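# Place the folded umbrella flat inside the storage box

## Task

Get the folded umbrella lying flat on the floor of the storage box, below the rim, with a visible gap to each of the box's walls and no other object in contact with it. The attempt fails at once if the umbrella strikes or rests on the rim, or presses or leans on a wall just under the rim. It also fails if anything except a gripper that is holding the umbrella pushes on it, or stays in contact with it, at rim level above or just inside a wall while the umbrella is also touching the box, the table or another object. The box must stay in its starting place, neither rotated nor tipped. When the result is judged, the robot must not be holding or pressing any loose object (the umbrella included) and must not be propping the umbrella up, even by friction against its side. A placement that stays only because the robot keeps it there does not count.

## Robot and tools

Robot and frames. There are two 6-joint arms, left_arm and right_arm, each ending in a parallel two-finger gripper with a wrist camera. All positions are given in one scene frame in metres. Its origin is the centre of the table, the table surface is at z = +0.020, and +z is up. The two arms face each other across the table, and left_arm's base is on the +y side. The base roots are at left_arm (-0.019, +0.498, +0.048) with quat_wxyz (+0.922, 0, 0, -0.388), and right_arm (+0.219, -0.424, +0.129) with quat_wxyz (+0.615, 0, 0, +0.788). The names left and right refer to the arms, not to image sides. On each gripper the fingers point along its +x axis and close along its y axis. The reported end_effector_position is the point between the pads, about 3 to 4 cm short of the fingertips. It can be slightly wrong, more so when the arm is stretched far.

Joint order. Every row, and every per-joint list in a result, uses this order for each arm: wrist roll (joint_5), shoulder (joint_1), wrist pitch (joint_3), waist (joint_0), wrist yaw (joint_4), elbow (joint_2). A full row has 14 numbers: left_arm's six joints and then its opening, followed by right_arm's six joints and its opening. You always send all 14, even when only one arm should move. The stated joint ranges in radians are: waist -3.054..3.054, shoulder 0..3.142, elbow 0..2.356, wrist pitch -1.571..1.571, wrist yaw -1.571..1.571, wrist roll -3.142..3.142. The true limits may sit up to 0.010 rad either side of these.

execute_actions(actions). This takes a list of actions. Each action is a table of up to 15 rows, and each row lasts one 1/30 s step. If a table has fewer than 15 rows, its last row is repeated to fill the remainder. Every number must lie in [-1, 1]. The six joint numbers are offsets, not poses: each is measured from that arm's angles at the start of the current action, not from the row before it. A value of 1.0 equals 0.9615 rad for waist, shoulder and elbow, 1.713 rad for wrist pitch, 1.767 rad for wrist yaw and 1.728 rad for wrist roll. The opening number is absolute: +1 is fully open, empty fingers close at about -0.80, and values down to -1 close no further. A full close takes at least about 0.5 s. An action is rejected for both arms if it would push a joint more than 0.010 rad past its range. If the first action fails that check, or any action is malformed, the whole call is rejected. Each step, the joint targets stay within a fixed lead of the measured angles (0.211 rad for waist, shoulder and elbow, 0.213 for pitch, 0.267 for yaw, 0.228 for roll). Targets that would move a gripper more than 70 mm are also scaled back. Because of this, large offsets need several actions, and the remainder must be commanded again. An empty list only returns the current state.

move(target, speed, blocking). target is one 14-number row laid out as above. The joint values are offsets from the Joint positions in the latest result that shows them. The openings are absolute and are applied at the start. All joints follow paths that finish together, so a gripper usually travels along a curve. A path lasts between 0.5 and 10 s, and speed (0.01 to 2 rad/s, default 0.5) caps the joint that has the farthest to go. Moves do not slow down for obstacles. A faster move, or a target set deeper past a contact, hits or presses harder. With blocking=false you get a result after 0.5 s while the arm keeps moving. Until a result shows the move has ended, poll it with wait(0) or halt it with stop; other motion calls are refused. The extra "move:" line gives the outcome (done, off_target, moving, held, fault). It shows limits=held if a check blocked some steps and limits=none otherwise, and it names each arm's joint that is farthest from its target.

wait(seconds), from 0 to 10, lets time run while the last commands are held. stop() brakes a running move, and the arm needs some room to do it. zoom_image(camera, region) enlarges part of the latest image from cam_left_wrist or cam_right_wrist. region is [x0, y0, x1, y1] in pixels, with (0,0) at the top-left, and can be at most 504 by 504. Both images are 504x504. read_manual(section) returns only the licence texts ("licences"). finished_scene(scene) ends the current scene, given by its number; it cannot be undone.

Results. The state line lists, for each arm, the gripper position and quat_wxyz in the scene frame plus its velocities. Joint positions and Joint velocities give one block per arm in the joint order above, followed by the finger-pad gap in metres (0.088 is fully open). Joint targets shows what the joints are currently being driven toward. grip_measured is the opening on the command scale. It can be off by about 1 mm, and it reads narrower when squeezing hard. To hold an object, command roughly 0.07 below grip_measured. Torque lines show drive output and estimated external load, which includes friction and any held weight. Other messages: "joint sent to its limit" means a joint was stopped at its end. "joint command not followed" means the clearance check changed or blocked some targets. TORQUE FAULT means a load limit was hit, and that arm freezes for 10 s. MOTOR HOT warns of rising heat, and an OVER-TEMPERATURE FAULT holds the arm. Friction can leave joints short of their target, so check Joint positions after each move.

Cautions. Keep contact loads under the limits: waist 18.2, shoulder 22.5, elbow 22.4, wrist pitch 5.92, wrist yaw 5.9, wrist roll 5.54 N m. Don't let the arms collide. Don't knock anything off the table, and don't slam, drop or shove objects. Keep the umbrella clear of the box rim and upper walls, and leave the box unmoved. Open the gripper and withdraw before ending the scene. Loose objects may be nudged now and then by outside disturbances.

Each tool is called by a JSON object that holds its "fn" and its "kwargs".

## Session

{"fn": "execute_actions", "kwargs": {"actions": []}}

Scene clock: 0.00 s.
left_arm: end_effector_position=(+0.2040, +0.2740, +0.3673) grip_measured=+0.846 end_effector_quat_wxyz=(+0.924, -0.009, -0.018, -0.382) end_effector_velocity=(-0.001, +0.001, -0.004) end_effector_angular_velocity=(+0.007, +0.017, +0.005) | right_arm: end_effector_position=(-0.0396, -0.2320, +0.2733) grip_measured=+0.853 end_effector_quat_wxyz=(-0.416, -0.190, -0.443, +0.771) end_effector_velocity=(+0.001, -0.001, +0.001) end_effector_angular_velocity=(-0.006, +0.006, +0.002)
Joint names: [wrist roll, shoulder, wrist pitch, waist, wrist yaw, elbow]
Joint positions: left_arm=[-0.003  0.85   0.243  0.005 -0.007  0.647  0.08 ] | right_arm=[-2.507  1.781 -1.248  0.331 -0.841  1.339  0.081]
Joint velocities: left_arm=[-0.007 -0.007 -0.022 -0.002 -0.007 -0.002  0.   ] | right_arm=[-0.007 -0.002 -0.007 -0.002 -0.007 -0.002  0.   ]
Joint torques (N m, as the arm reports them, + toward a larger angle): no reading
External joint torques (N m, as the arm's controller estimates them; a push from outside toward a larger angle lowers the number): no reading
Heat: left arm: hottest wrist pitch 34 °C (+0.0 °C/min); right arm: hottest elbow 34 °C (+0.0 °C/min).
Joint targets: left_arm=[-0.003 0.850 0.243 0.005 -0.007 0.647] | right_arm=[-2.507 1.781 -1.248 0.331 -0.841 1.339]

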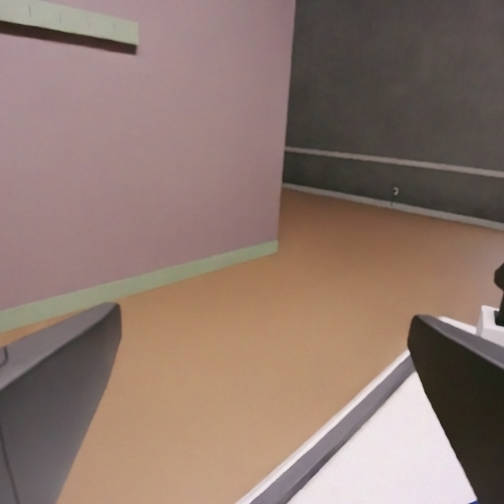

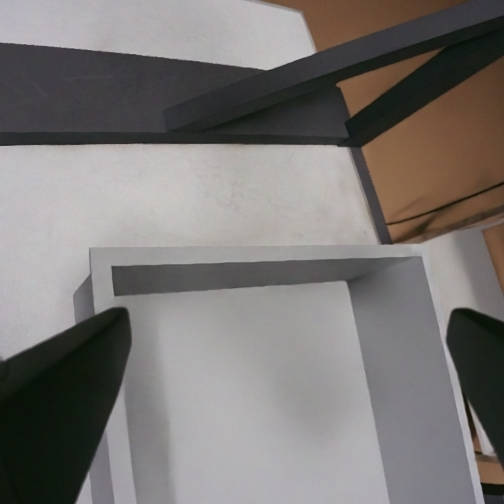

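{"fn": "move", "kwargs": {"target": [0, 0.06, -0.667, -0.77, 0, 0.48, 1, 1.0, -0.5, 0.378, 0.176, 0.476, -0.09, 1], "speed": 1.0}}

Scene clock: 4.00 s.
left_arm: end_effector_position=(-0.0070, +0.2467, +0.3247) grip_measured=+1.000 end_effector_quat_wxyz=(+0.681, +0.236, +0.247, -0.648) end_effector_velocity=(-0.002, +0.004, -0.004) end_effector_angular_velocity=(+0.021, +0.011, -0.003) | right_arm: end_effector_position=(-0.0340, -0.1494, +0.4080) grip_measured=+1.000 end_effector_quat_wxyz=(+0.242, -0.412, -0.215, +0.852) end_effector_velocity=(-0.000, -0.000, -0.001) end_effector_angular_velocity=(-0.005, +0.009, -0.001)
Joint names: [wrist roll, shoulder, wrist pitch, waist, wrist yaw, elbow]
Joint positions: left_arm=[-0.003  0.9   -0.896 -0.731 -0.007  1.099  0.088] | right_arm=[-0.784  1.309 -0.602  0.498 -0.002  1.271  0.088]
Joint velocities: left_arm=[-0.007 -0.002 -0.022 -0.002  0.007 -0.002  0.   ] | right_arm=[ 0.007 -0.002  0.007 -0.002 -0.007 -0.007  0.   ]
Joint torques (N m, as the arm reports them, + toward a larger angle): left_arm=[ 0.02 -0.78  1.29 -0.42  0.    9.29] | right_arm=[ 0.16 -5.87  1.31  0.29  0.02  5.39]
External joint torques (N m, as the arm's controller estimates them; a push from outside toward a larger angle lowers the number): left_arm=[ 0.02  0.97 -0.29 -0.42  0.01  2.76] | right_arm=[ 0.12 -0.83 -0.35  0.28  0.06 -1.67]
Heat: left arm: hottest wrist pitch 34 °C (+0.0 °C/min); right arm: hottest elbow 34 °C (+0.0 °C/min).
Joint targets: left_arm=[-0.003 0.908 -0.900 -0.735 -0.007 1.108] | right_arm=[-0.779 1.301 -0.601 0.500 0.000 1.253]
move: off_target (right_arm); limits=none; left_arm: farthest joint: the elbow, 0.010 radians from its target (0.462 radians at the start); right_arm: farthest joint: the elbow, 0.019 radians from its target (0.087 radians at the start)

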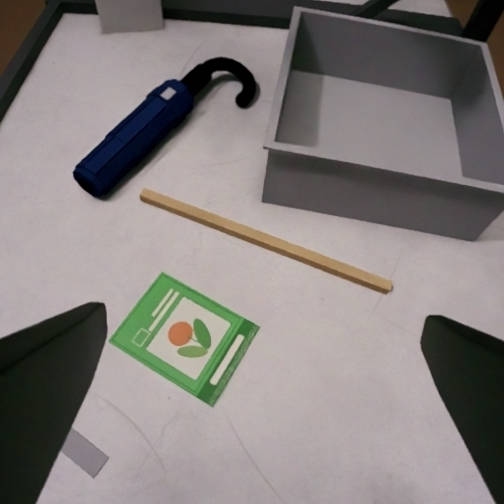

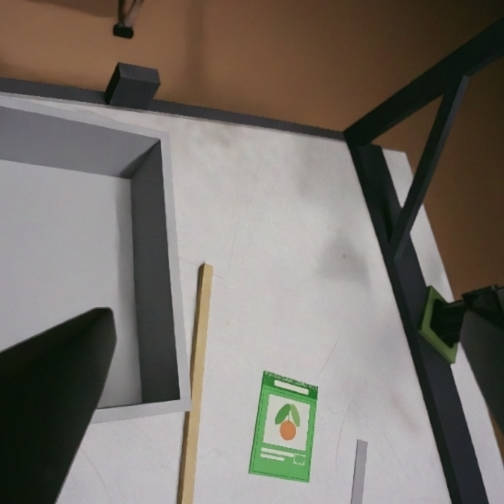

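{"fn": "move", "kwargs": {"target": [0, 0, 0, 0, 0, 0, 1, 0.4566, 0.663, -0.404, 0.2284, 0, 0.8033, 1], "speed": 0.7}}

Scene clock: 13.67 s.
left_arm: end_effector_position=(-0.0070, +0.2467, +0.3248) grip_measured=+1.000 end_effector_quat_wxyz=(+0.681, +0.236, +0.247, -0.648) end_effector_velocity=(-0.003, +0.002, -0.004) end_effector_angular_velocity=(+0.012, +0.011, -0.008) | right_arm: end_effector_position=(-0.1345, -0.1775, +0.3619) grip_measured=+1.000 end_effector_quat_wxyz=(+0.248, -0.534, +0.169, +0.790) end_effector_velocity=(+0.001, -0.001, -0.004) end_effector_angular_velocity=(-0.013, -0.012, +0.007)
Joint names: [wrist roll, shoulder, wrist pitch, waist, wrist yaw, elbow]
Joint positions: left_arm=[-0.003  0.9   -0.896 -0.731 -0.007  1.099  0.088] | right_arm=[-0.     1.929 -1.291  0.715 -0.002  2.03   0.088]
Joint velocities: left_arm=[-0.007 -0.002 -0.007 -0.007  0.007 -0.007  0.   ] | right_arm=[-0.007  0.007 -0.007 -0.002 -0.007 -0.002  0.   ]
Joint torques (N m, as the arm reports them, + toward a larger angle): left_arm=[ 0.03 -1.67  1.54 -0.02  0.    8.11] | right_arm=[ 0.15 -6.92  0.49  0.26  0.    8.08]
External joint torques (N m, as the arm's controller estimates them; a push from outside toward a larger angle lowers the number): left_arm=[ 0.02  0.06 -0.05  0.    0.01  1.57] | right_arm=[ 0.14  2.   -0.51  0.19  0.02  1.88]
Heat: left arm: hottest wrist pitch 36 °C (+8.8 °C/min); right arm: hottest elbow 35 °C (+4.4 °C/min).
Joint targets: left_arm=[-0.003 0.900 -0.896 -0.731 -0.007 1.099] | right_arm=[0.005 1.946 -1.294 0.718 -0.002 2.043]
move: off_target (right_arm); limits=none; left_arm: farthest joint: the waist, 0.000 radians from its target (0.000 radians at the start); right_arm: farthest joint: the shoulder, 0.018 radians from its target (0.638 radians at the start)

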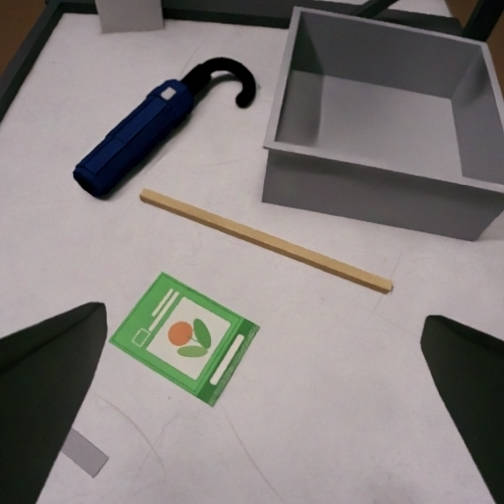

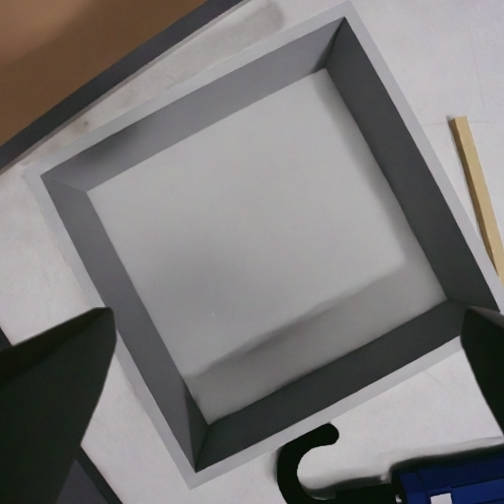

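{"fn": "zoom_image", "kwargs": {"camera": "cam_right_wrist", "region": [290, 0, 380, 90]}}

{"fn": "zoom_image", "kwargs": {"camera": "cam_right_wrist", "region": [15, 140, 105, 230]}}

{"fn": "zoom_image", "kwargs": {"camera": "cam_right_wrist", "region": [160, 405, 250, 495]}}

{"fn": "zoom_image", "kwargs": {"camera": "cam_right_wrist", "region": [414, 250, 504, 340]}}

Region (290, 0, 380, 90) of cam_right_wrist's 504x504 image, scaled by 5.600, with more detail than that image has.

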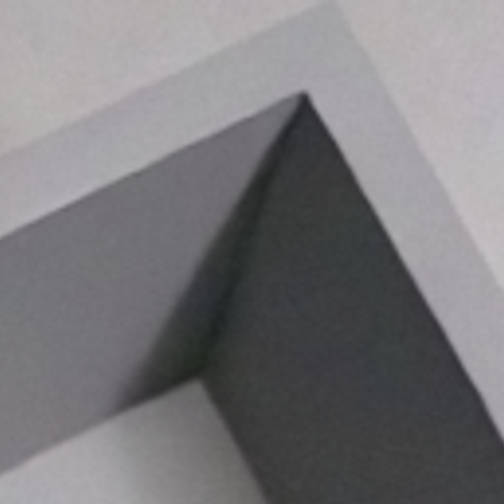

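Region (15, 140, 105, 230) of cam_right_wrist's 504x504 image, scaled by 5.600, with more detail than that image has.

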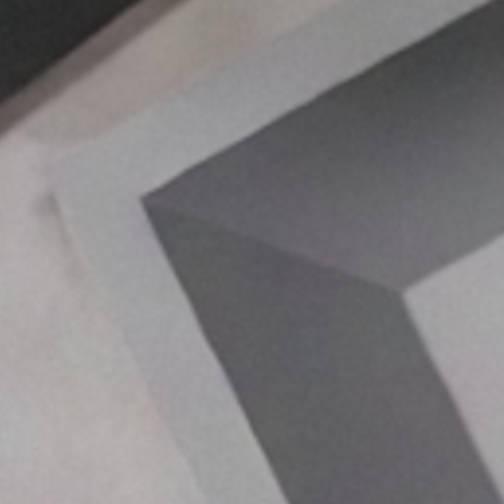

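Region (160, 405, 250, 495) of cam_right_wrist's 504x504 image, scaled by 5.600, with more detail than that image has.

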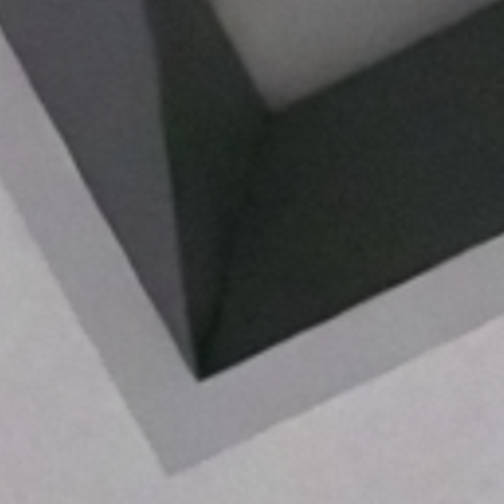

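Region (414, 250, 504, 340) of cam_right_wrist's 504x504 image, scaled by 5.600, with more detail than that image has.

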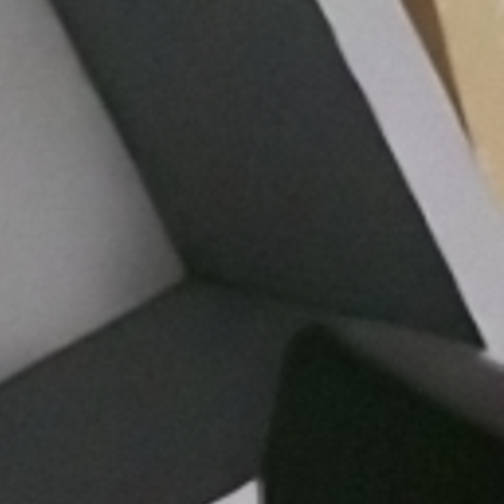

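{"fn": "move", "kwargs": {"target": [0, 0, 0, 0, 0, 0, 1, 0, -0.8397, -0.0211, -0.6079, 0, -0.8199, 1], "speed": 0.7}}

Scene clock: 23.40 s.
left_arm: end_effector_position=(-0.0070, +0.2467, +0.3248) grip_measured=+1.000 end_effector_quat_wxyz=(+0.681, +0.236, +0.247, -0.648) end_effector_velocity=(+0.000, +0.002, -0.002) end_effector_angular_velocity=(+0.007, +0.001, +0.008) | right_arm: end_effector_position=(+0.1368, -0.2182, +0.3596) grip_measured=+1.000 end_effector_quat_wxyz=(+0.463, -0.466, +0.316, +0.685) end_effector_velocity=(+0.004, -0.002, -0.001) end_effector_angular_velocity=(-0.003, -0.012, -0.003)
Joint names: [wrist roll, shoulder, wrist pitch, waist, wrist yaw, elbow]
Joint positions: left_arm=[-0.003  0.9   -0.896 -0.731 -0.007  1.099  0.088] | right_arm=[-0.     1.128 -1.327  0.134 -0.002  1.259  0.088]
Joint velocities: left_arm=[-0.007 -0.002 -0.007 -0.002 -0.007 -0.002  0.   ] | right_arm=[-0.007 -0.007 -0.007 -0.007  0.007 -0.007  0.   ]
Joint torques (N m, as the arm reports them, + toward a larger angle): left_arm=[ 0.02 -1.68  1.53 -0.03  0.    8.09] | right_arm=[-0.04 -3.75  0.61 -0.26  0.02  4.59]
External joint torques (N m, as the arm's controller estimates them; a push from outside toward a larger angle lowers the number): left_arm=[ 0.01  0.08 -0.08 -0.01  0.01  1.51] | right_arm=[-0.04 -0.97 -0.38 -0.24  0.02 -1.51]
Heat: left arm: hottest wrist pitch 37 °C (+7.7 °C/min); right arm: hottest elbow 36 °C (+5.1 °C/min).
Joint targets: left_arm=[-0.003 0.900 -0.896 -0.731 -0.007 1.099] | right_arm=[-0.001 1.121 -1.328 0.131 -0.002 1.242]
move: off_target (right_arm); limits=none; left_arm: farthest joint: the waist, 0.000 radians from its target (0.000 radians at the start); right_arm: farthest joint: the elbow, 0.017 radians from its target (0.789 radians at the start)

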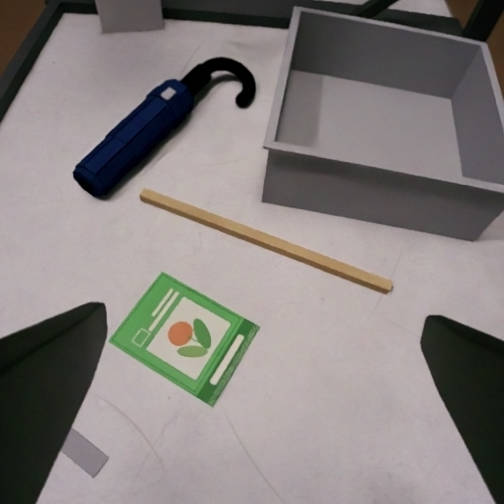

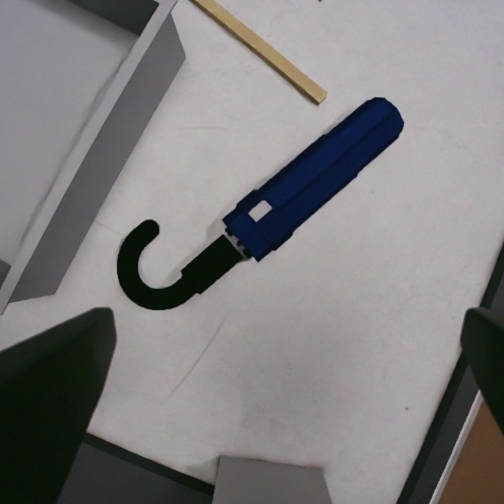

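{"fn": "zoom_image", "kwargs": {"camera": "cam_right_wrist", "region": [105, 190, 305, 330]}}

{"fn": "zoom_image", "kwargs": {"camera": "cam_right_wrist", "region": [300, 80, 420, 200]}}

{"fn": "zoom_image", "kwargs": {"camera": "cam_left_wrist", "region": [130, 40, 280, 140]}}

Region (105, 190, 305, 330) of cam_right_wrist's 504x504 image, scaled by 2.520, with more detail than that image has; it fills the top 353 rows of this view, and the rest is white.

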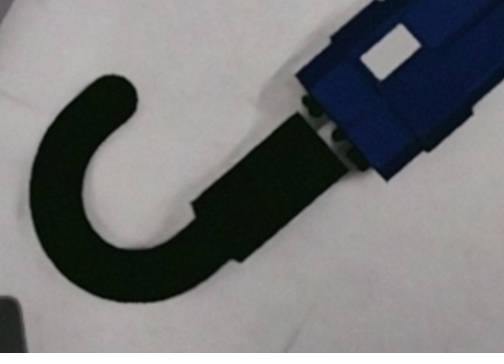

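Region (300, 80, 420, 200) of cam_right_wrist's 504x504 image, scaled by 4.200, with more detail than that image has.

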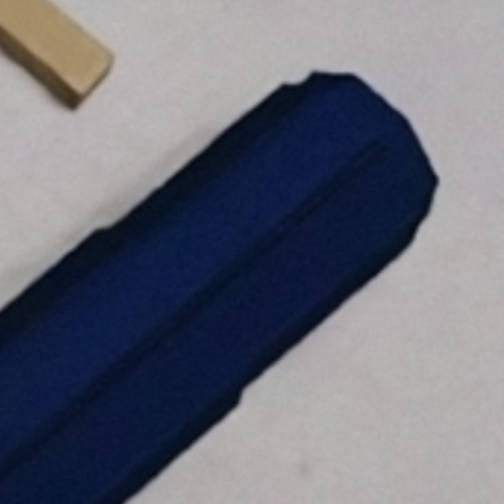

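Region (130, 40, 280, 140) of cam_left_wrist's 504x504 image, scaled by 3.360, with more detail than that image has.

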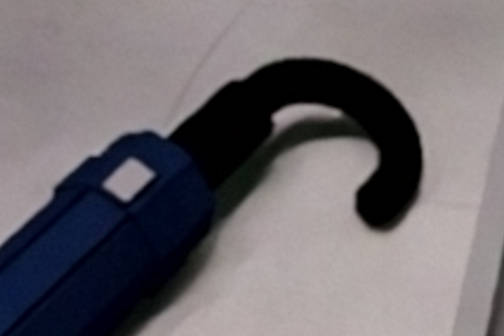

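{"fn": "move", "kwargs": {"target": [0, 0, 0, 0, 0, 0, 1, 0.5004, 0.6523, 0.2745, 0, 0, -0.262, 1], "speed": 0.7}}

Scene clock: 35.87 s.
left_arm: end_effector_position=(-0.0070, +0.2467, +0.3248) grip_measured=+1.000 end_effector_quat_wxyz=(+0.681, +0.236, +0.247, -0.648) end_effector_velocity=(+0.004, +0.002, +0.000) end_effector_angular_velocity=(+0.003, -0.020, +0.015) | right_arm: end_effector_position=(+0.1128, -0.1577, +0.1583) grip_measured=+1.000 end_effector_quat_wxyz=(+0.603, -0.369, +0.606, +0.364) end_effector_velocity=(+0.001, -0.003, -0.001) end_effector_angular_velocity=(-0.014, +0.002, -0.010)
Joint names: [wrist roll, shoulder, wrist pitch, waist, wrist yaw, elbow]
Joint positions: left_arm=[-0.003  0.9   -0.896 -0.731 -0.007  1.099  0.088] | right_arm=[ 0.859  1.741 -0.858  0.133 -0.002  1.022  0.088]
Joint velocities: left_arm=[ 0.007 -0.002 -0.007  0.002 -0.022  0.002  0.   ] | right_arm=[ 0.007  0.002 -0.007 -0.002 -0.007 -0.002  0.   ]
Joint torques (N m, as the arm reports them, + toward a larger angle): left_arm=[ 0.02 -1.68  1.52 -0.03  0.01  8.1 ] | right_arm=[ 0.15 -4.85  0.24  0.06  0.05  3.7 ]
External joint torques (N m, as the arm's controller estimates them; a push from outside toward a larger angle lowers the number): left_arm=[ 0.01  0.1  -0.09 -0.04  0.02  1.5 ] | right_arm=[ 0.15  1.66 -0.08  0.07  0.01 -1.53]
Heat: left arm: hottest wrist pitch 38 °C (+6.7 °C/min); right arm: hottest elbow 36 °C (+3.3 °C/min).
Joint targets: left_arm=[-0.003 0.900 -0.896 -0.731 -0.007 1.099] | right_arm=[0.864 1.755 -0.856 0.133 -0.002 1.007]
move: off_target (right_arm); limits=none; left_arm: farthest joint: the waist, 0.000 radians from its target (0.000 radians at the start); right_arm: farthest joint: the elbow, 0.015 radians from its target (0.251 radians at the start)

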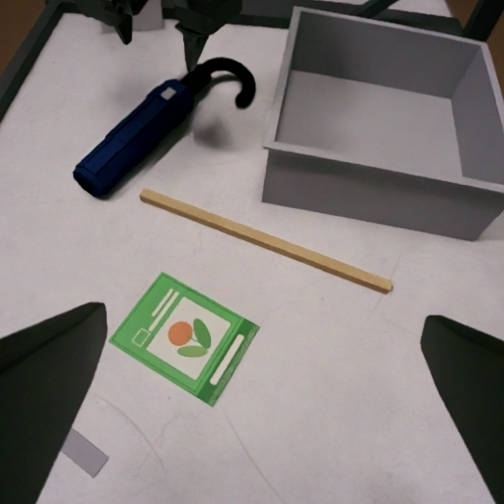

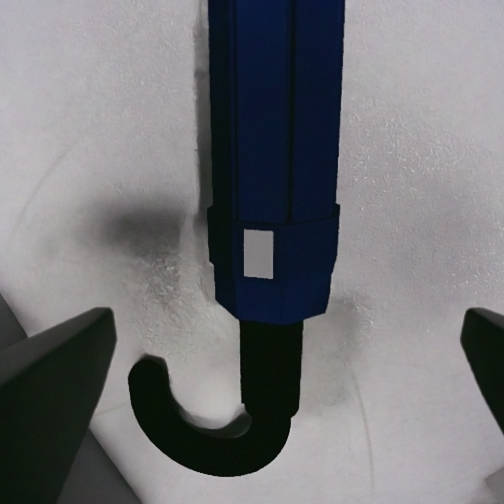

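{"fn": "move", "kwargs": {"target": [0, 0, 0, 0, 0, 0, 1, 0, 0.2552, 0.2246, 0, 0, -0.1676, 1], "speed": 0.3}}

Scene clock: 39.37 s.
left_arm: end_effector_position=(-0.0070, +0.2467, +0.3248) grip_measured=+1.000 end_effector_quat_wxyz=(+0.681, +0.236, +0.247, -0.648) end_effector_velocity=(-0.002, +0.000, +0.002) end_effector_angular_velocity=(-0.013, +0.010, -0.003) | right_arm: end_effector_position=(+0.1128, -0.1577, +0.0666) grip_measured=+1.000 end_effector_quat_wxyz=(+0.604, -0.368, +0.606, +0.365) end_effector_velocity=(-0.002, -0.002, -0.001) end_effector_angular_velocity=(-0.006, +0.021, +0.019)
Joint names: [wrist roll, shoulder, wrist pitch, waist, wrist yaw, elbow]
Joint positions: left_arm=[-0.003  0.9   -0.896 -0.731 -0.007  1.099  0.088] | right_arm=[ 0.859  1.971 -0.476  0.133 -0.002  0.873  0.088]
Joint velocities: left_arm=[-0.007 -0.007  0.007 -0.002  0.007 -0.002  0.   ] | right_arm=[-0.022 -0.002  0.007 -0.002 -0.022 -0.007  0.   ]
Joint torques (N m, as the arm reports them, + toward a larger angle): left_arm=[ 0.02 -1.68  1.53 -0.02  0.    8.09] | right_arm=[-0.04 -5.26  0.22  0.03  0.05  2.63]
External joint torques (N m, as the arm's controller estimates them; a push from outside toward a larger angle lowers the number): left_arm=[ 0.02  0.08 -0.09 -0.01  0.01  1.49] | right_arm=[-0.04  1.76 -0.09 -0.02  0.03 -1.34]
Heat: left arm: hottest wrist pitch 38 °C (+6.1 °C/min); right arm: hottest elbow 36 °C (+3.0 °C/min).
Joint targets: left_arm=[-0.003 0.900 -0.896 -0.731 -0.007 1.099] | right_arm=[0.859 1.986 -0.474 0.133 -0.002 0.861]
move: off_target (right_arm); limits=none; left_arm: farthest joint: the waist, 0.000 radians from its target (0.000 radians at the start); right_arm: farthest joint: the shoulder, 0.015 radians from its target (0.245 radians at the start)

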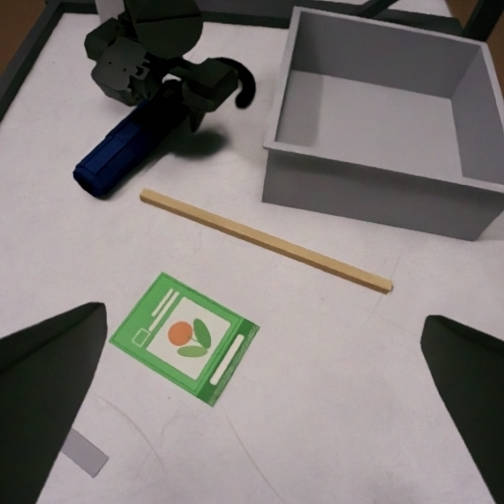

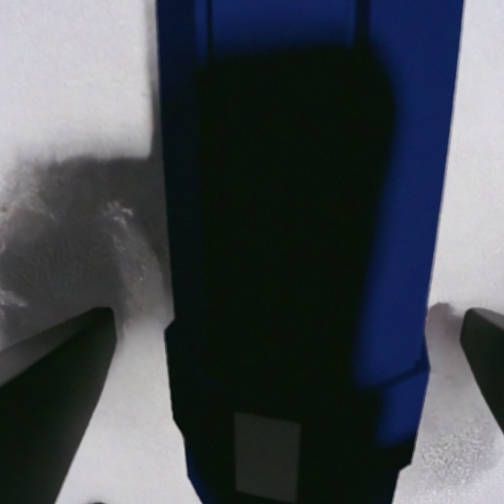

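{"fn": "execute_actions", "kwargs": {"actions": [[[0,0,0,0,0,0,1,0,0,0,0,0,0,0.9],[0,0,0,0,0,0,1,0,0,0,0,0,0,0.84],[0,0,0,0,0,0,1,0,0,0,0,0,0,0.78],[0,0,0,0,0,0,1,0,0,0,0,0,0,0.72],[0,0,0,0,0,0,1,0,0,0,0,0,0,0.66],[0,0,0,0,0,0,1,0,0,0,0,0,0,0.61],[0,0,0,0,0,0,1,0,0,0,0,0,0,0.56],[0,0,0,0,0,0,1,0,0,0,0,0,0,0.52],[0,0,0,0,0,0,1,0,0,0,0,0,0,0.48],[0,0,0,0,0,0,1,0,0,0,0,0,0,0.45],[0,0,0,0,0,0,1,0,0,0,0,0,0,0.42],[0,0,0,0,0,0,1,0,0,0,0,0,0,0.40],[0,0,0,0,0,0,1,0,0,0,0,0,0,0.38],[0,0,0,0,0,0,1,0,0,0,0,0,0,0.36],[0,0,0,0,0,0,1,0,0,0,0,0,0,0.345]],[[0,0,0,0,0,0,1,0,0,0,0,0,0,0.33],[0,0,0,0,0,0,1,0,0,0,0,0,0,0.318],[0,0,0,0,0,0,1,0,0,0,0,0,0,0.306],[0,0,0,0,0,0,1,0,0,0,0,0,0,0.294],[0,0,0,0,0,0,1,0,0,0,0,0,0,0.282],[0,0,0,0,0,0,1,0,0,0,0,0,0,0.27],[0,0,0,0,0,0,1,0,0,0,0,0,0,0.258],[0,0,0,0,0,0,1,0,0,0,0,0,0,0.246],[0,0,0,0,0,0,1,0,0,0,0,0,0,0.234],[0,0,0,0,0,0,1,0,0,0,0,0,0,0.222],[0,0,0,0,0,0,1,0,0,0,0,0,0,0.21],[0,0,0,0,0,0,1,0,0,0,0,0,0,0.198],[0,0,0,0,0,0,1,0,0,0,0,0,0,0.186],[0,0,0,0,0,0,1,0,0,0,0,0,0,0.174],[0,0,0,0,0,0,1,0,0,0,0,0,0,0.16]]]}}

Scene clock: 42.20 s.
left_arm: end_effector_position=(-0.0070, +0.2467, +0.3248) grip_measured=+1.000 end_effector_quat_wxyz=(+0.681, +0.236, +0.247, -0.648) end_effector_velocity=(-0.001, +0.001, -0.003) end_effector_angular_velocity=(+0.012, +0.001, +0.003) | right_arm: end_effector_position=(+0.1128, -0.1577, +0.0665) grip_measured=+0.205 end_effector_quat_wxyz=(+0.604, -0.368, +0.606, +0.365) end_effector_velocity=(-0.001, -0.002, -0.000) end_effector_angular_velocity=(-0.010, +0.004, +0.024)
Joint names: [wrist roll, shoulder, wrist pitch, waist, wrist yaw, elbow]
Joint positions: left_arm=[-0.003  0.9   -0.896 -0.731 -0.007  1.099  0.088] | right_arm=[ 0.859  1.972 -0.476  0.133 -0.002  0.873  0.049]
Joint velocities: left_arm=[-0.007  0.002 -0.007 -0.007 -0.007 -0.002  0.   ] | right_arm=[-0.022  0.002 -0.007  0.002 -0.007  0.002 -0.018]
Joint torques (N m, as the arm reports them, + toward a larger angle): left_arm=[ 0.03 -1.68  1.53 -0.05  0.01  8.1 ] | right_arm=[-0.03 -6.84  0.1   0.04  0.05  4.07]
External joint torques (N m, as the arm's controller estimates them; a push from outside toward a larger angle lowers the number): left_arm=[ 0.02  0.04 -0.07 -0.04  0.02  1.55] | right_arm=[-0.03  0.16 -0.22  0.    0.02  0.06]
External joint torques at the end of the 1st action: left_arm=[ 0.02  0.05 -0.1  -0.02  0.02  1.49] | right_arm=[-0.03  0.19 -0.26  0.03  0.01 -0.06]
Heat: left arm: hottest wrist pitch 39 °C (+7.1 °C/min); right arm: hottest shoulder 35 °C (+1.4 °C/min).
Joint targets: left_arm=[-0.003 0.900 -0.896 -0.731 -0.007 1.099] | right_arm=[0.859 1.972 -0.476 0.133 -0.002 0.873]

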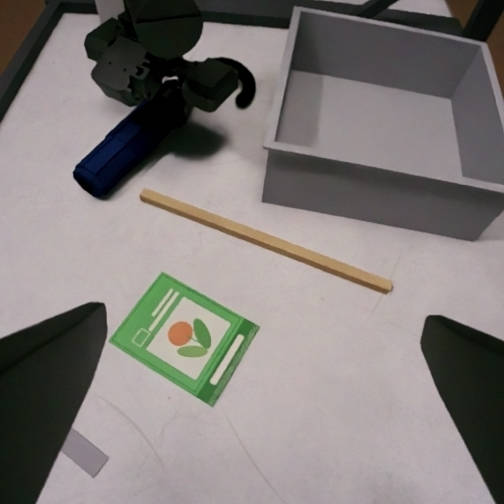

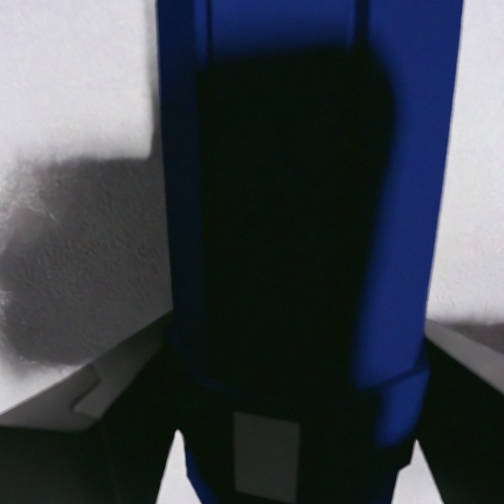

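{"fn": "execute_actions", "kwargs": {"actions": [[[0,0,0,0,0,0,1,0,0,0,0,0,0,0.15],[0,0,0,0,0,0,1,0,0,0,0,0,0,0.14],[0,0,0,0,0,0,1,0,0,0,0,0,0,0.13],[0,0,0,0,0,0,1,0,0,0,0,0,0,0.12],[0,0,0,0,0,0,1,0,0,0,0,0,0,0.11],[0,0,0,0,0,0,1,0,0,0,0,0,0,0.10],[0,0,0,0,0,0,1,0,0,0,0,0,0,0.09],[0,0,0,0,0,0,1,0,0,0,0,0,0,0.08],[0,0,0,0,0,0,1,0,0,0,0,0,0,0.07],[0,0,0,0,0,0,1,0,0,0,0,0,0,0.06],[0,0,0,0,0,0,1,0,0,0,0,0,0,0.05],[0,0,0,0,0,0,1,0,0,0,0,0,0,0.04],[0,0,0,0,0,0,1,0,0,0,0,0,0,0.03],[0,0,0,0,0,0,1,0,0,0,0,0,0,0.03],[0,0,0,0,0,0,1,0,0,0,0,0,0,0.03]]]}}

Scene clock: 43.30 s.
left_arm: end_effector_position=(-0.0070, +0.2467, +0.3248) grip_measured=+1.000 end_effector_quat_wxyz=(+0.681, +0.236, +0.247, -0.648) end_effector_velocity=(+0.002, +0.005, -0.003) end_effector_angular_velocity=(+0.018, -0.010, +0.003) | right_arm: end_effector_position=(+0.1127, -0.1577, +0.0665) grip_measured=+0.075 end_effector_quat_wxyz=(+0.604, -0.368, +0.606, +0.365) end_effector_velocity=(+0.002, -0.005, +0.000) end_effector_angular_velocity=(-0.023, -0.001, +0.005)
Joint names: [wrist roll, shoulder, wrist pitch, waist, wrist yaw, elbow]
Joint positions: left_arm=[-0.003  0.9   -0.896 -0.731 -0.007  1.099  0.088] | right_arm=[ 0.859  1.972 -0.476  0.133 -0.002  0.873  0.043]
Joint velocities: left_arm=[ 0.007 -0.007 -0.022  0.002 -0.007 -0.002  0.   ] | right_arm=[-0.007 -0.002 -0.022 -0.002 -0.007 -0.002 -0.   ]
Joint torques (N m, as the arm reports them, + toward a larger angle): left_arm=[ 0.03 -1.7   1.53 -0.04  0.01  8.12] | right_arm=[-0.03 -6.87  0.1   0.02  0.07  4.04]
External joint torques (N m, as the arm's controller estimates them; a push from outside toward a larger angle lowers the number): left_arm=[ 0.02  0.06 -0.06 -0.04  0.02  1.57] | right_arm=[-0.03  0.14 -0.2  -0.02  0.03  0.1 ]
Heat: left arm: hottest wrist pitch 39 °C (+6.9 °C/min); right arm: hottest shoulder 35 °C (+1.4 °C/min).
Joint targets: left_arm=[-0.003 0.900 -0.896 -0.731 -0.007 1.099] | right_arm=[0.859 1.972 -0.476 0.133 -0.002 0.873]

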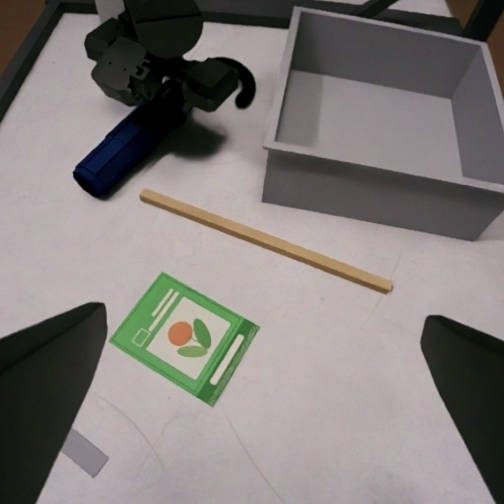

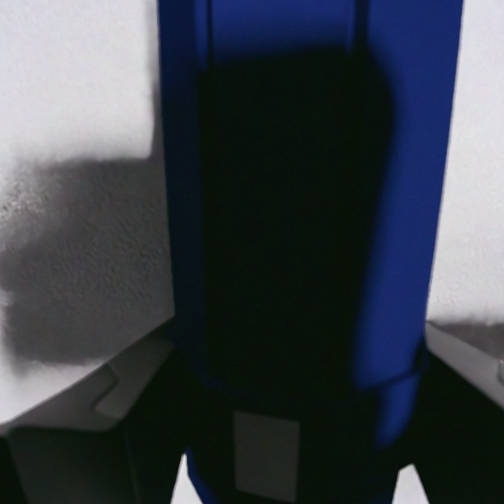

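{"fn": "move", "kwargs": {"target": [0, 0.3744, 0.2312, -0.342, 0, 0.2194, 1, 0, -0.3157, -0.3199, 0, 0, 0.2928, -0.03], "speed": 0.3}}

Scene clock: 46.83 s.
left_arm: end_effector_position=(-0.1220, +0.1385, +0.3792) grip_measured=+1.000 end_effector_quat_wxyz=(+0.588, +0.178, +0.135, -0.777) end_effector_velocity=(-0.002, +0.001, -0.003) end_effector_angular_velocity=(+0.014, +0.006, -0.006) | right_arm: end_effector_position=(+0.1115, -0.1547, +0.2000) grip_measured=+0.075 end_effector_quat_wxyz=(+0.604, -0.366, +0.605, +0.367) end_effector_velocity=(+0.002, -0.005, +0.000) end_effector_angular_velocity=(-0.023, -0.001, +0.020)
Joint names: [wrist roll, shoulder, wrist pitch, waist, wrist yaw, elbow]
Joint positions: left_arm=[-0.003  1.247 -0.503 -1.056 -0.007  1.3    0.088] | right_arm=[ 0.859  1.685 -1.022  0.133 -0.002  1.136  0.043]
Joint velocities: left_arm=[-0.007  0.002 -0.007 -0.002  0.007 -0.002  0.   ] | right_arm=[-0.022 -0.002 -0.022 -0.002 -0.007 -0.002 -0.   ]
Joint torques (N m, as the arm reports them, + toward a larger angle): left_arm=[ 0.03 -3.65  1.83 -0.39  0.01  9.88] | right_arm=[-0.02 -8.2  -0.02  0.03  0.05  8.01]
External joint torques (N m, as the arm's controller estimates them; a push from outside toward a larger angle lowers the number): left_arm=[ 0.02  0.87  0.07 -0.39  0.01  2.89] | right_arm=[-0.02 -1.68 -0.34  0.03  0.01  2.42]
Heat: left arm: hottest wrist pitch 39 °C (+6.4 °C/min); right arm: hottest shoulder 36 °C (+2.6 °C/min).
Joint targets: left_arm=[-0.003 1.260 -0.500 -1.060 -0.007 1.310] | right_arm=[0.859 1.668 -1.024 0.133 -0.002 1.154]
move: off_target (left_arm, right_arm); limits=none; left_arm: farthest joint: the shoulder, 0.013 radians from its target (0.359 radians at the start); right_arm: farthest joint: the elbow, 0.019 radians from its target (0.282 radians at the start)

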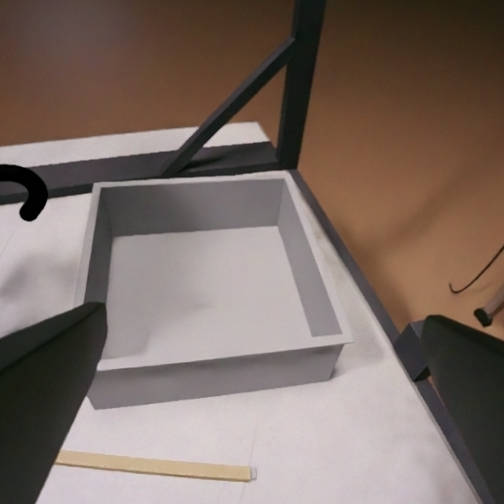

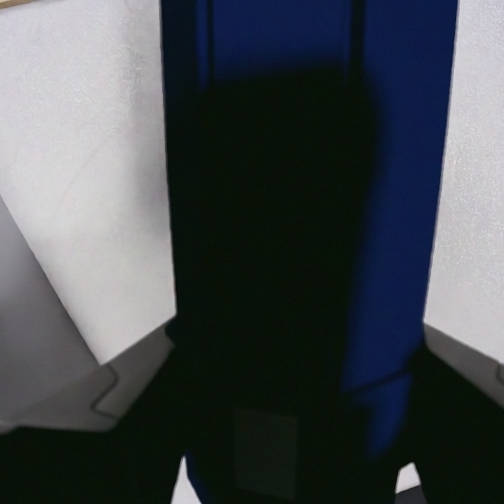

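{"fn": "move", "kwargs": {"target": [0, 0, -0.0858, 0.11, 0, 0, 1, 0.5105, 0.6977, -0.164, 0.6275, 0, 1.0, -0.03], "speed": 0.35}}

Scene clock: 52.63 s.
left_arm: end_effector_position=(-0.0820, +0.1450, +0.3518) grip_measured=+1.000 end_effector_quat_wxyz=(+0.615, +0.225, +0.188, -0.732) end_effector_velocity=(+0.000, +0.000, -0.003) end_effector_angular_velocity=(+0.012, -0.000, +0.008) | right_arm: end_effector_position=(-0.1619, -0.1710, +0.1975) grip_measured=+0.075 end_effector_quat_wxyz=(+0.647, -0.280, +0.651, +0.282) end_effector_velocity=(+0.004, -0.003, +0.000) end_effector_angular_velocity=(-0.018, -0.014, -0.010)
Joint names: [wrist roll, shoulder, wrist pitch, waist, wrist yaw, elbow]
Joint positions: left_arm=[-0.003  1.248 -0.646 -0.954 -0.007  1.3    0.088] | right_arm=[ 1.736  2.342 -1.3    0.738 -0.004  2.078  0.043]
Joint velocities: left_arm=[-0.007  0.002 -0.007 -0.002 -0.007 -0.002  0.   ] | right_arm=[ 0.007 -0.002 -0.022 -0.002 -0.007 -0.002 -0.   ]
Joint torques (N m, as the arm reports them, + toward a larger angle): left_arm=[ 0.02 -5.04  1.38  0.27  0.01  8.56] | right_arm=[ 0.13 -9.58 -0.08 -0.03  0.11  8.35]
External joint torques (N m, as the arm's controller estimates them; a push from outside toward a larger angle lowers the number): left_arm=[ 0.01 -0.58 -0.32  0.27  0.02  1.6 ] | right_arm=[ 0.13  1.63 -0.35  0.05  0.05  2.57]
Heat: left arm: hottest wrist pitch 40 °C (+6.8 °C/min); right arm: hottest shoulder 37 °C (+3.4 °C/min).
Joint targets: left_arm=[-0.003 1.248 -0.650 -0.950 -0.007 1.300] | right_arm=[1.741 2.356 -1.303 0.737 -0.002 2.097]
move: off_target (right_arm); limits=none; left_arm: farthest joint: the waist, 0.004 radians from its target (0.106 radians at the start); right_arm: farthest joint: the elbow, 0.020 radians from its target (0.962 radians at the start)

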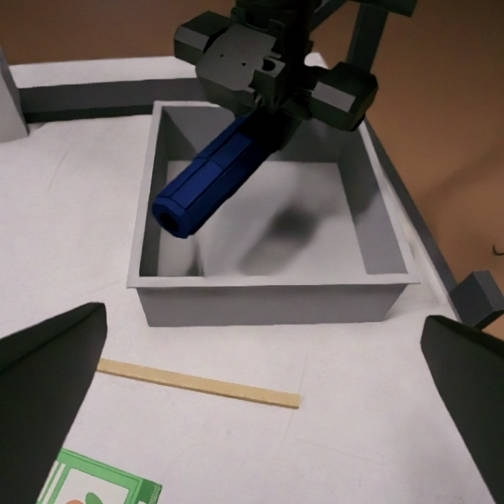

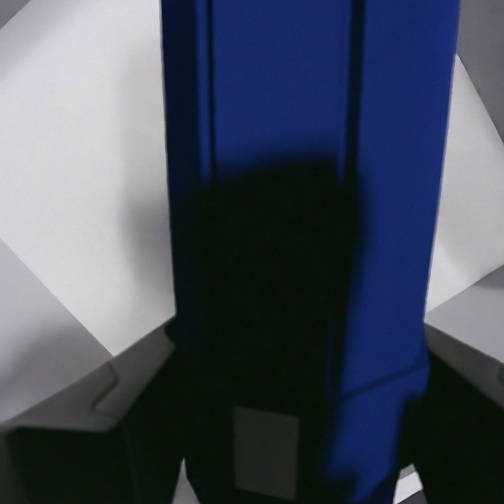

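{"fn": "zoom_image", "kwargs": {"camera": "cam_right_wrist", "region": [0, 0, 100, 100]}}

{"fn": "zoom_image", "kwargs": {"camera": "cam_right_wrist", "region": [404, 40, 504, 160]}}

{"fn": "zoom_image", "kwargs": {"camera": "cam_right_wrist", "region": [0, 230, 140, 370]}}

{"fn": "zoom_image", "kwargs": {"camera": "cam_right_wrist", "region": [404, 240, 504, 340]}}

Region (0, 0, 100, 100) of cam_right_wrist's 504x504 image, scaled by 5.040, with more detail than that image has.

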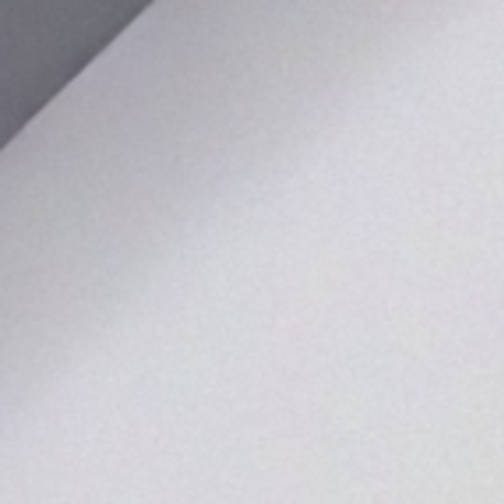

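Region (404, 40, 504, 160) of cam_right_wrist's 504x504 image, scaled by 4.200, with more detail than that image has.

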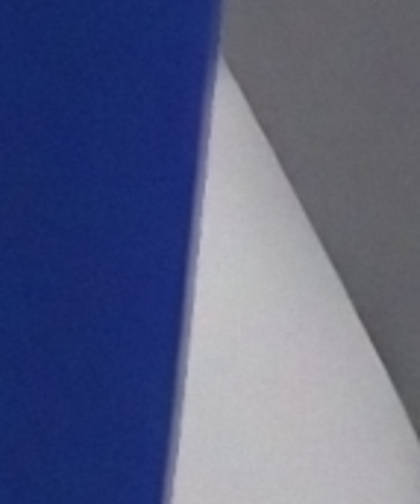

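Region (0, 230, 140, 370) of cam_right_wrist's 504x504 image, scaled by 3.600, with more detail than that image has.

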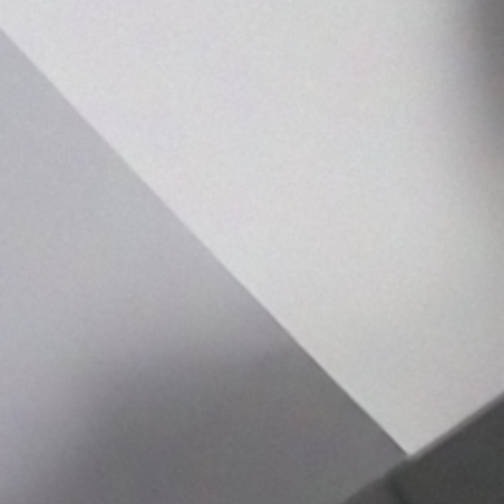

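Region (404, 240, 504, 340) of cam_right_wrist's 504x504 image, scaled by 5.040, with more detail than that image has.

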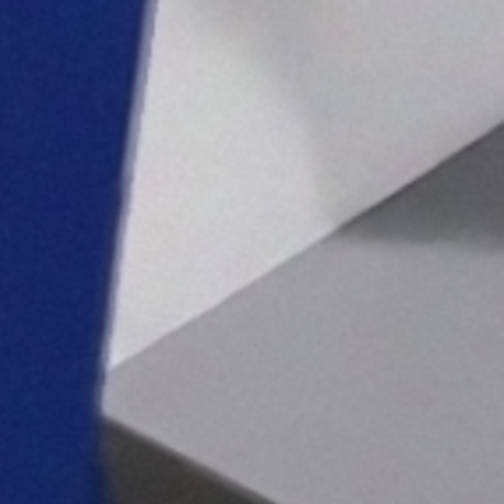

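{"fn": "execute_actions", "kwargs": {"actions": []}}

Scene clock: 56.00 s.
left_arm: end_effector_position=(-0.0820, +0.1450, +0.3518) grip_measured=+1.000 end_effector_quat_wxyz=(+0.615, +0.225, +0.188, -0.732) end_effector_velocity=(-0.002, +0.000, -0.001) end_effector_angular_velocity=(-0.000, +0.014, +0.011) | right_arm: end_effector_position=(-0.1619, -0.1710, +0.1974) grip_measured=+0.075 end_effector_quat_wxyz=(+0.647, -0.280, +0.651, +0.282) end_effector_velocity=(+0.000, +0.003, +0.003) end_effector_angular_velocity=(+0.013, +0.006, +0.005)
Joint names: [wrist roll, shoulder, wrist pitch, waist, wrist yaw, elbow]
Joint positions: left_arm=[-0.003  1.248 -0.646 -0.954 -0.007  1.3    0.088] | right_arm=[ 1.736  2.343 -1.3    0.738 -0.004  2.078  0.043]
Joint velocities: left_arm=[-0.022 -0.002  0.007 -0.007 -0.007 -0.007  0.   ] | right_arm=[-0.007 -0.007  0.007 -0.002  0.007 -0.002  0.   ]
Joint torques (N m, as the arm reports them, + toward a larger angle): left_arm=[ 0.02 -5.03  1.37  0.27  0.01  8.56] | right_arm=[ 0.13 -9.48 -0.08 -0.04  0.11  8.36]
External joint torques (N m, as the arm's controller estimates them; a push from outside toward a larger angle lowers the number): left_arm=[ 0.01 -0.58 -0.31  0.28  0.02  1.65] | right_arm=[ 0.13  1.86 -0.4  -0.11  0.06  2.45]
Heat: left arm: hottest wrist pitch 40 °C (+6.4 °C/min); right arm: hottest shoulder 38 °C (+4.3 °C/min).
Joint targets: left_arm=[-0.003 1.248 -0.650 -0.950 -0.007 1.300] | right_arm=[1.742 2.356 -1.303 0.737 -0.002 2.097]

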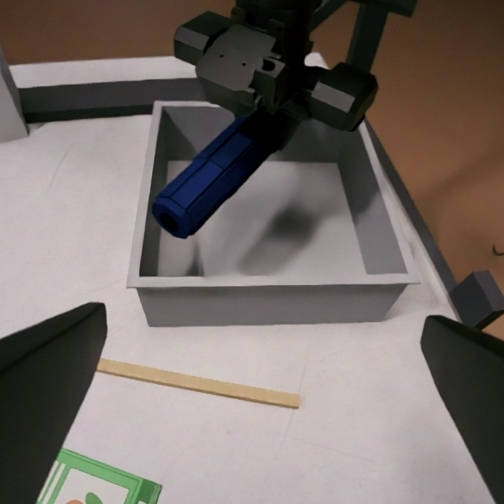

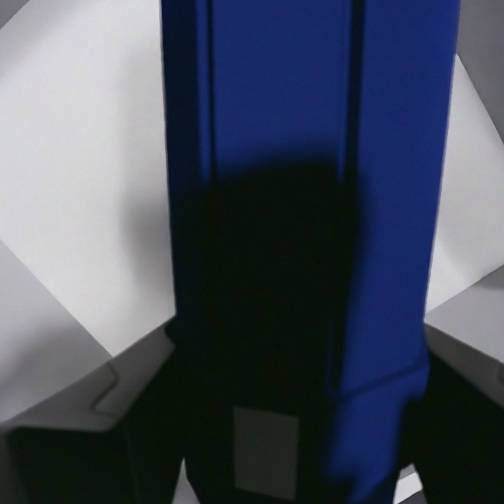

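{"fn": "move", "kwargs": {"target": [0,0,0,0,0,0,1,-0.0069,0.0291,0.0321,-0.0149,0,-0.0562,-0.03], "speed": 0.1}}

Scene clock: 64.50 s.
left_arm: end_effector_position=(-0.0820, +0.1450, +0.3518) grip_measured=+1.000 end_effector_quat_wxyz=(+0.615, +0.225, +0.188, -0.732) end_effector_velocity=(+0.001, +0.002, -0.004) end_effector_angular_velocity=(+0.012, -0.000, +0.008) | right_arm: end_effector_position=(-0.1593, -0.1658, +0.1795) grip_measured=+0.075 end_effector_quat_wxyz=(+0.649, -0.280, +0.651, +0.278) end_effector_velocity=(+0.002, -0.001, -0.002) end_effector_angular_velocity=(-0.013, -0.006, +0.005)
Joint names: [wrist roll, shoulder, wrist pitch, waist, wrist yaw, elbow]
Joint positions: left_arm=[-0.003  1.248 -0.646 -0.954 -0.007  1.3    0.088] | right_arm=[ 1.73   2.359 -1.247  0.725 -0.004  2.034  0.043]
Joint velocities: left_arm=[-0.007 -0.002 -0.007 -0.002 -0.007 -0.007  0.   ] | right_arm=[-0.007  0.002 -0.007 -0.002 -0.007 -0.002 -0.   ]
Joint torques (N m, as the arm reports them, + toward a larger angle): left_arm=[ 0.02 -4.98  1.6  -0.02  0.01  8.55] | right_arm=[-0.18 -9.84  0.15 -0.18  0.07  4.84]
External joint torques (N m, as the arm's controller estimates them; a push from outside toward a larger angle lowers the number): left_arm=[ 0.02 -0.51 -0.08 -0.03  0.03  1.63] | right_arm=[-0.18  1.4  -0.13 -0.19  0.02 -0.94]
Heat: left arm: hottest wrist pitch 40 °C (+5.0 °C/min); right arm: hottest shoulder 40 °C (+6.1 °C/min).
Joint targets: left_arm=[-0.003 1.248 -0.646 -0.954 -0.007 1.300] | right_arm=[1.725 2.370 -1.245 0.723 -0.004 2.024]
move: off_target (right_arm); limits=none; left_arm: farthest joint: the waist, 0.000 radians from its target (0.000 radians at the start); right_arm: farthest joint: the shoulder, 0.012 radians from its target (0.028 radians at the start)

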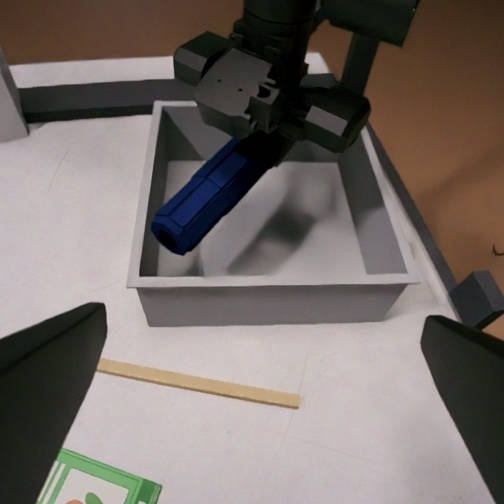

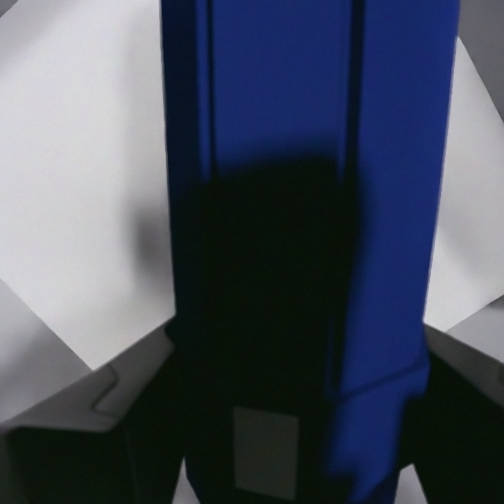

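{"fn": "zoom_image", "kwargs": {"camera": "cam_right_wrist", "region": [0, 240, 140, 380]}}

{"fn": "zoom_image", "kwargs": {"camera": "cam_right_wrist", "region": [404, 260, 504, 360]}}

{"fn": "zoom_image", "kwargs": {"camera": "cam_right_wrist", "region": [384, 10, 504, 130]}}

{"fn": "zoom_image", "kwargs": {"camera": "cam_right_wrist", "region": [0, 0, 60, 60]}}

Region (0, 240, 140, 380) of cam_right_wrist's 504x504 image, scaled by 3.600, with more detail than that image has.

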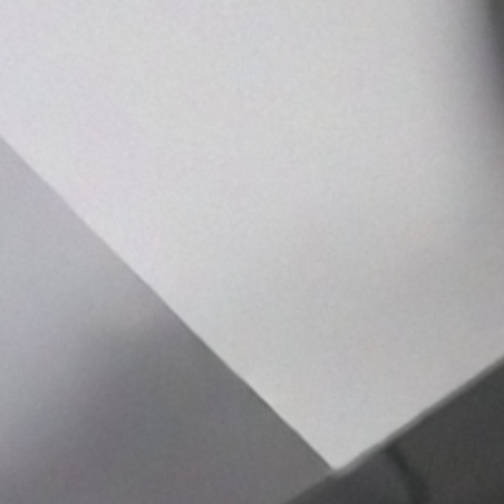

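Region (404, 260, 504, 360) of cam_right_wrist's 504x504 image, scaled by 5.040, with more detail than that image has.

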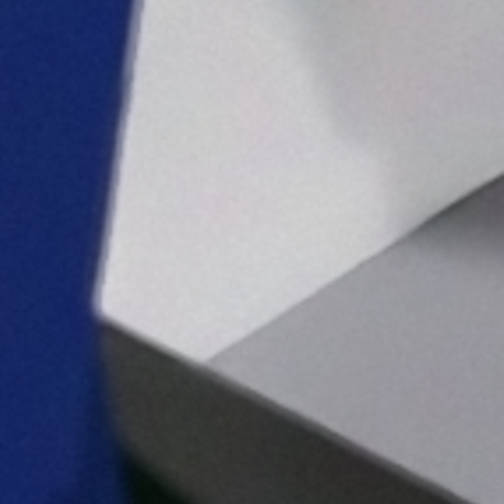

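Region (384, 10, 504, 130) of cam_right_wrist's 504x504 image, scaled by 4.200, with more detail than that image has.

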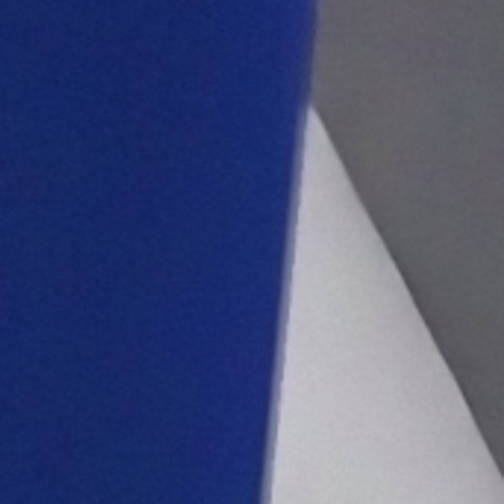

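Region (0, 0, 60, 60) of cam_right_wrist's 504x504 image, scaled by 8.400, with more detail than that image has.

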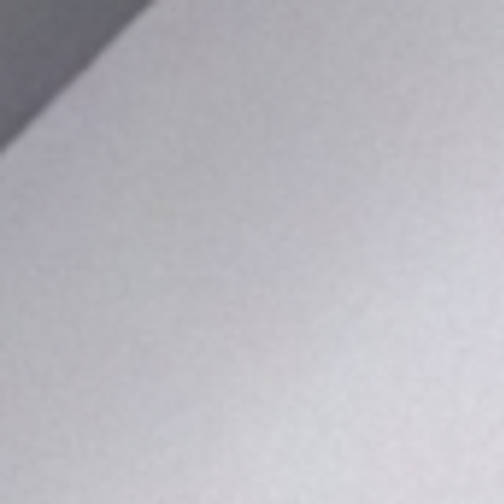

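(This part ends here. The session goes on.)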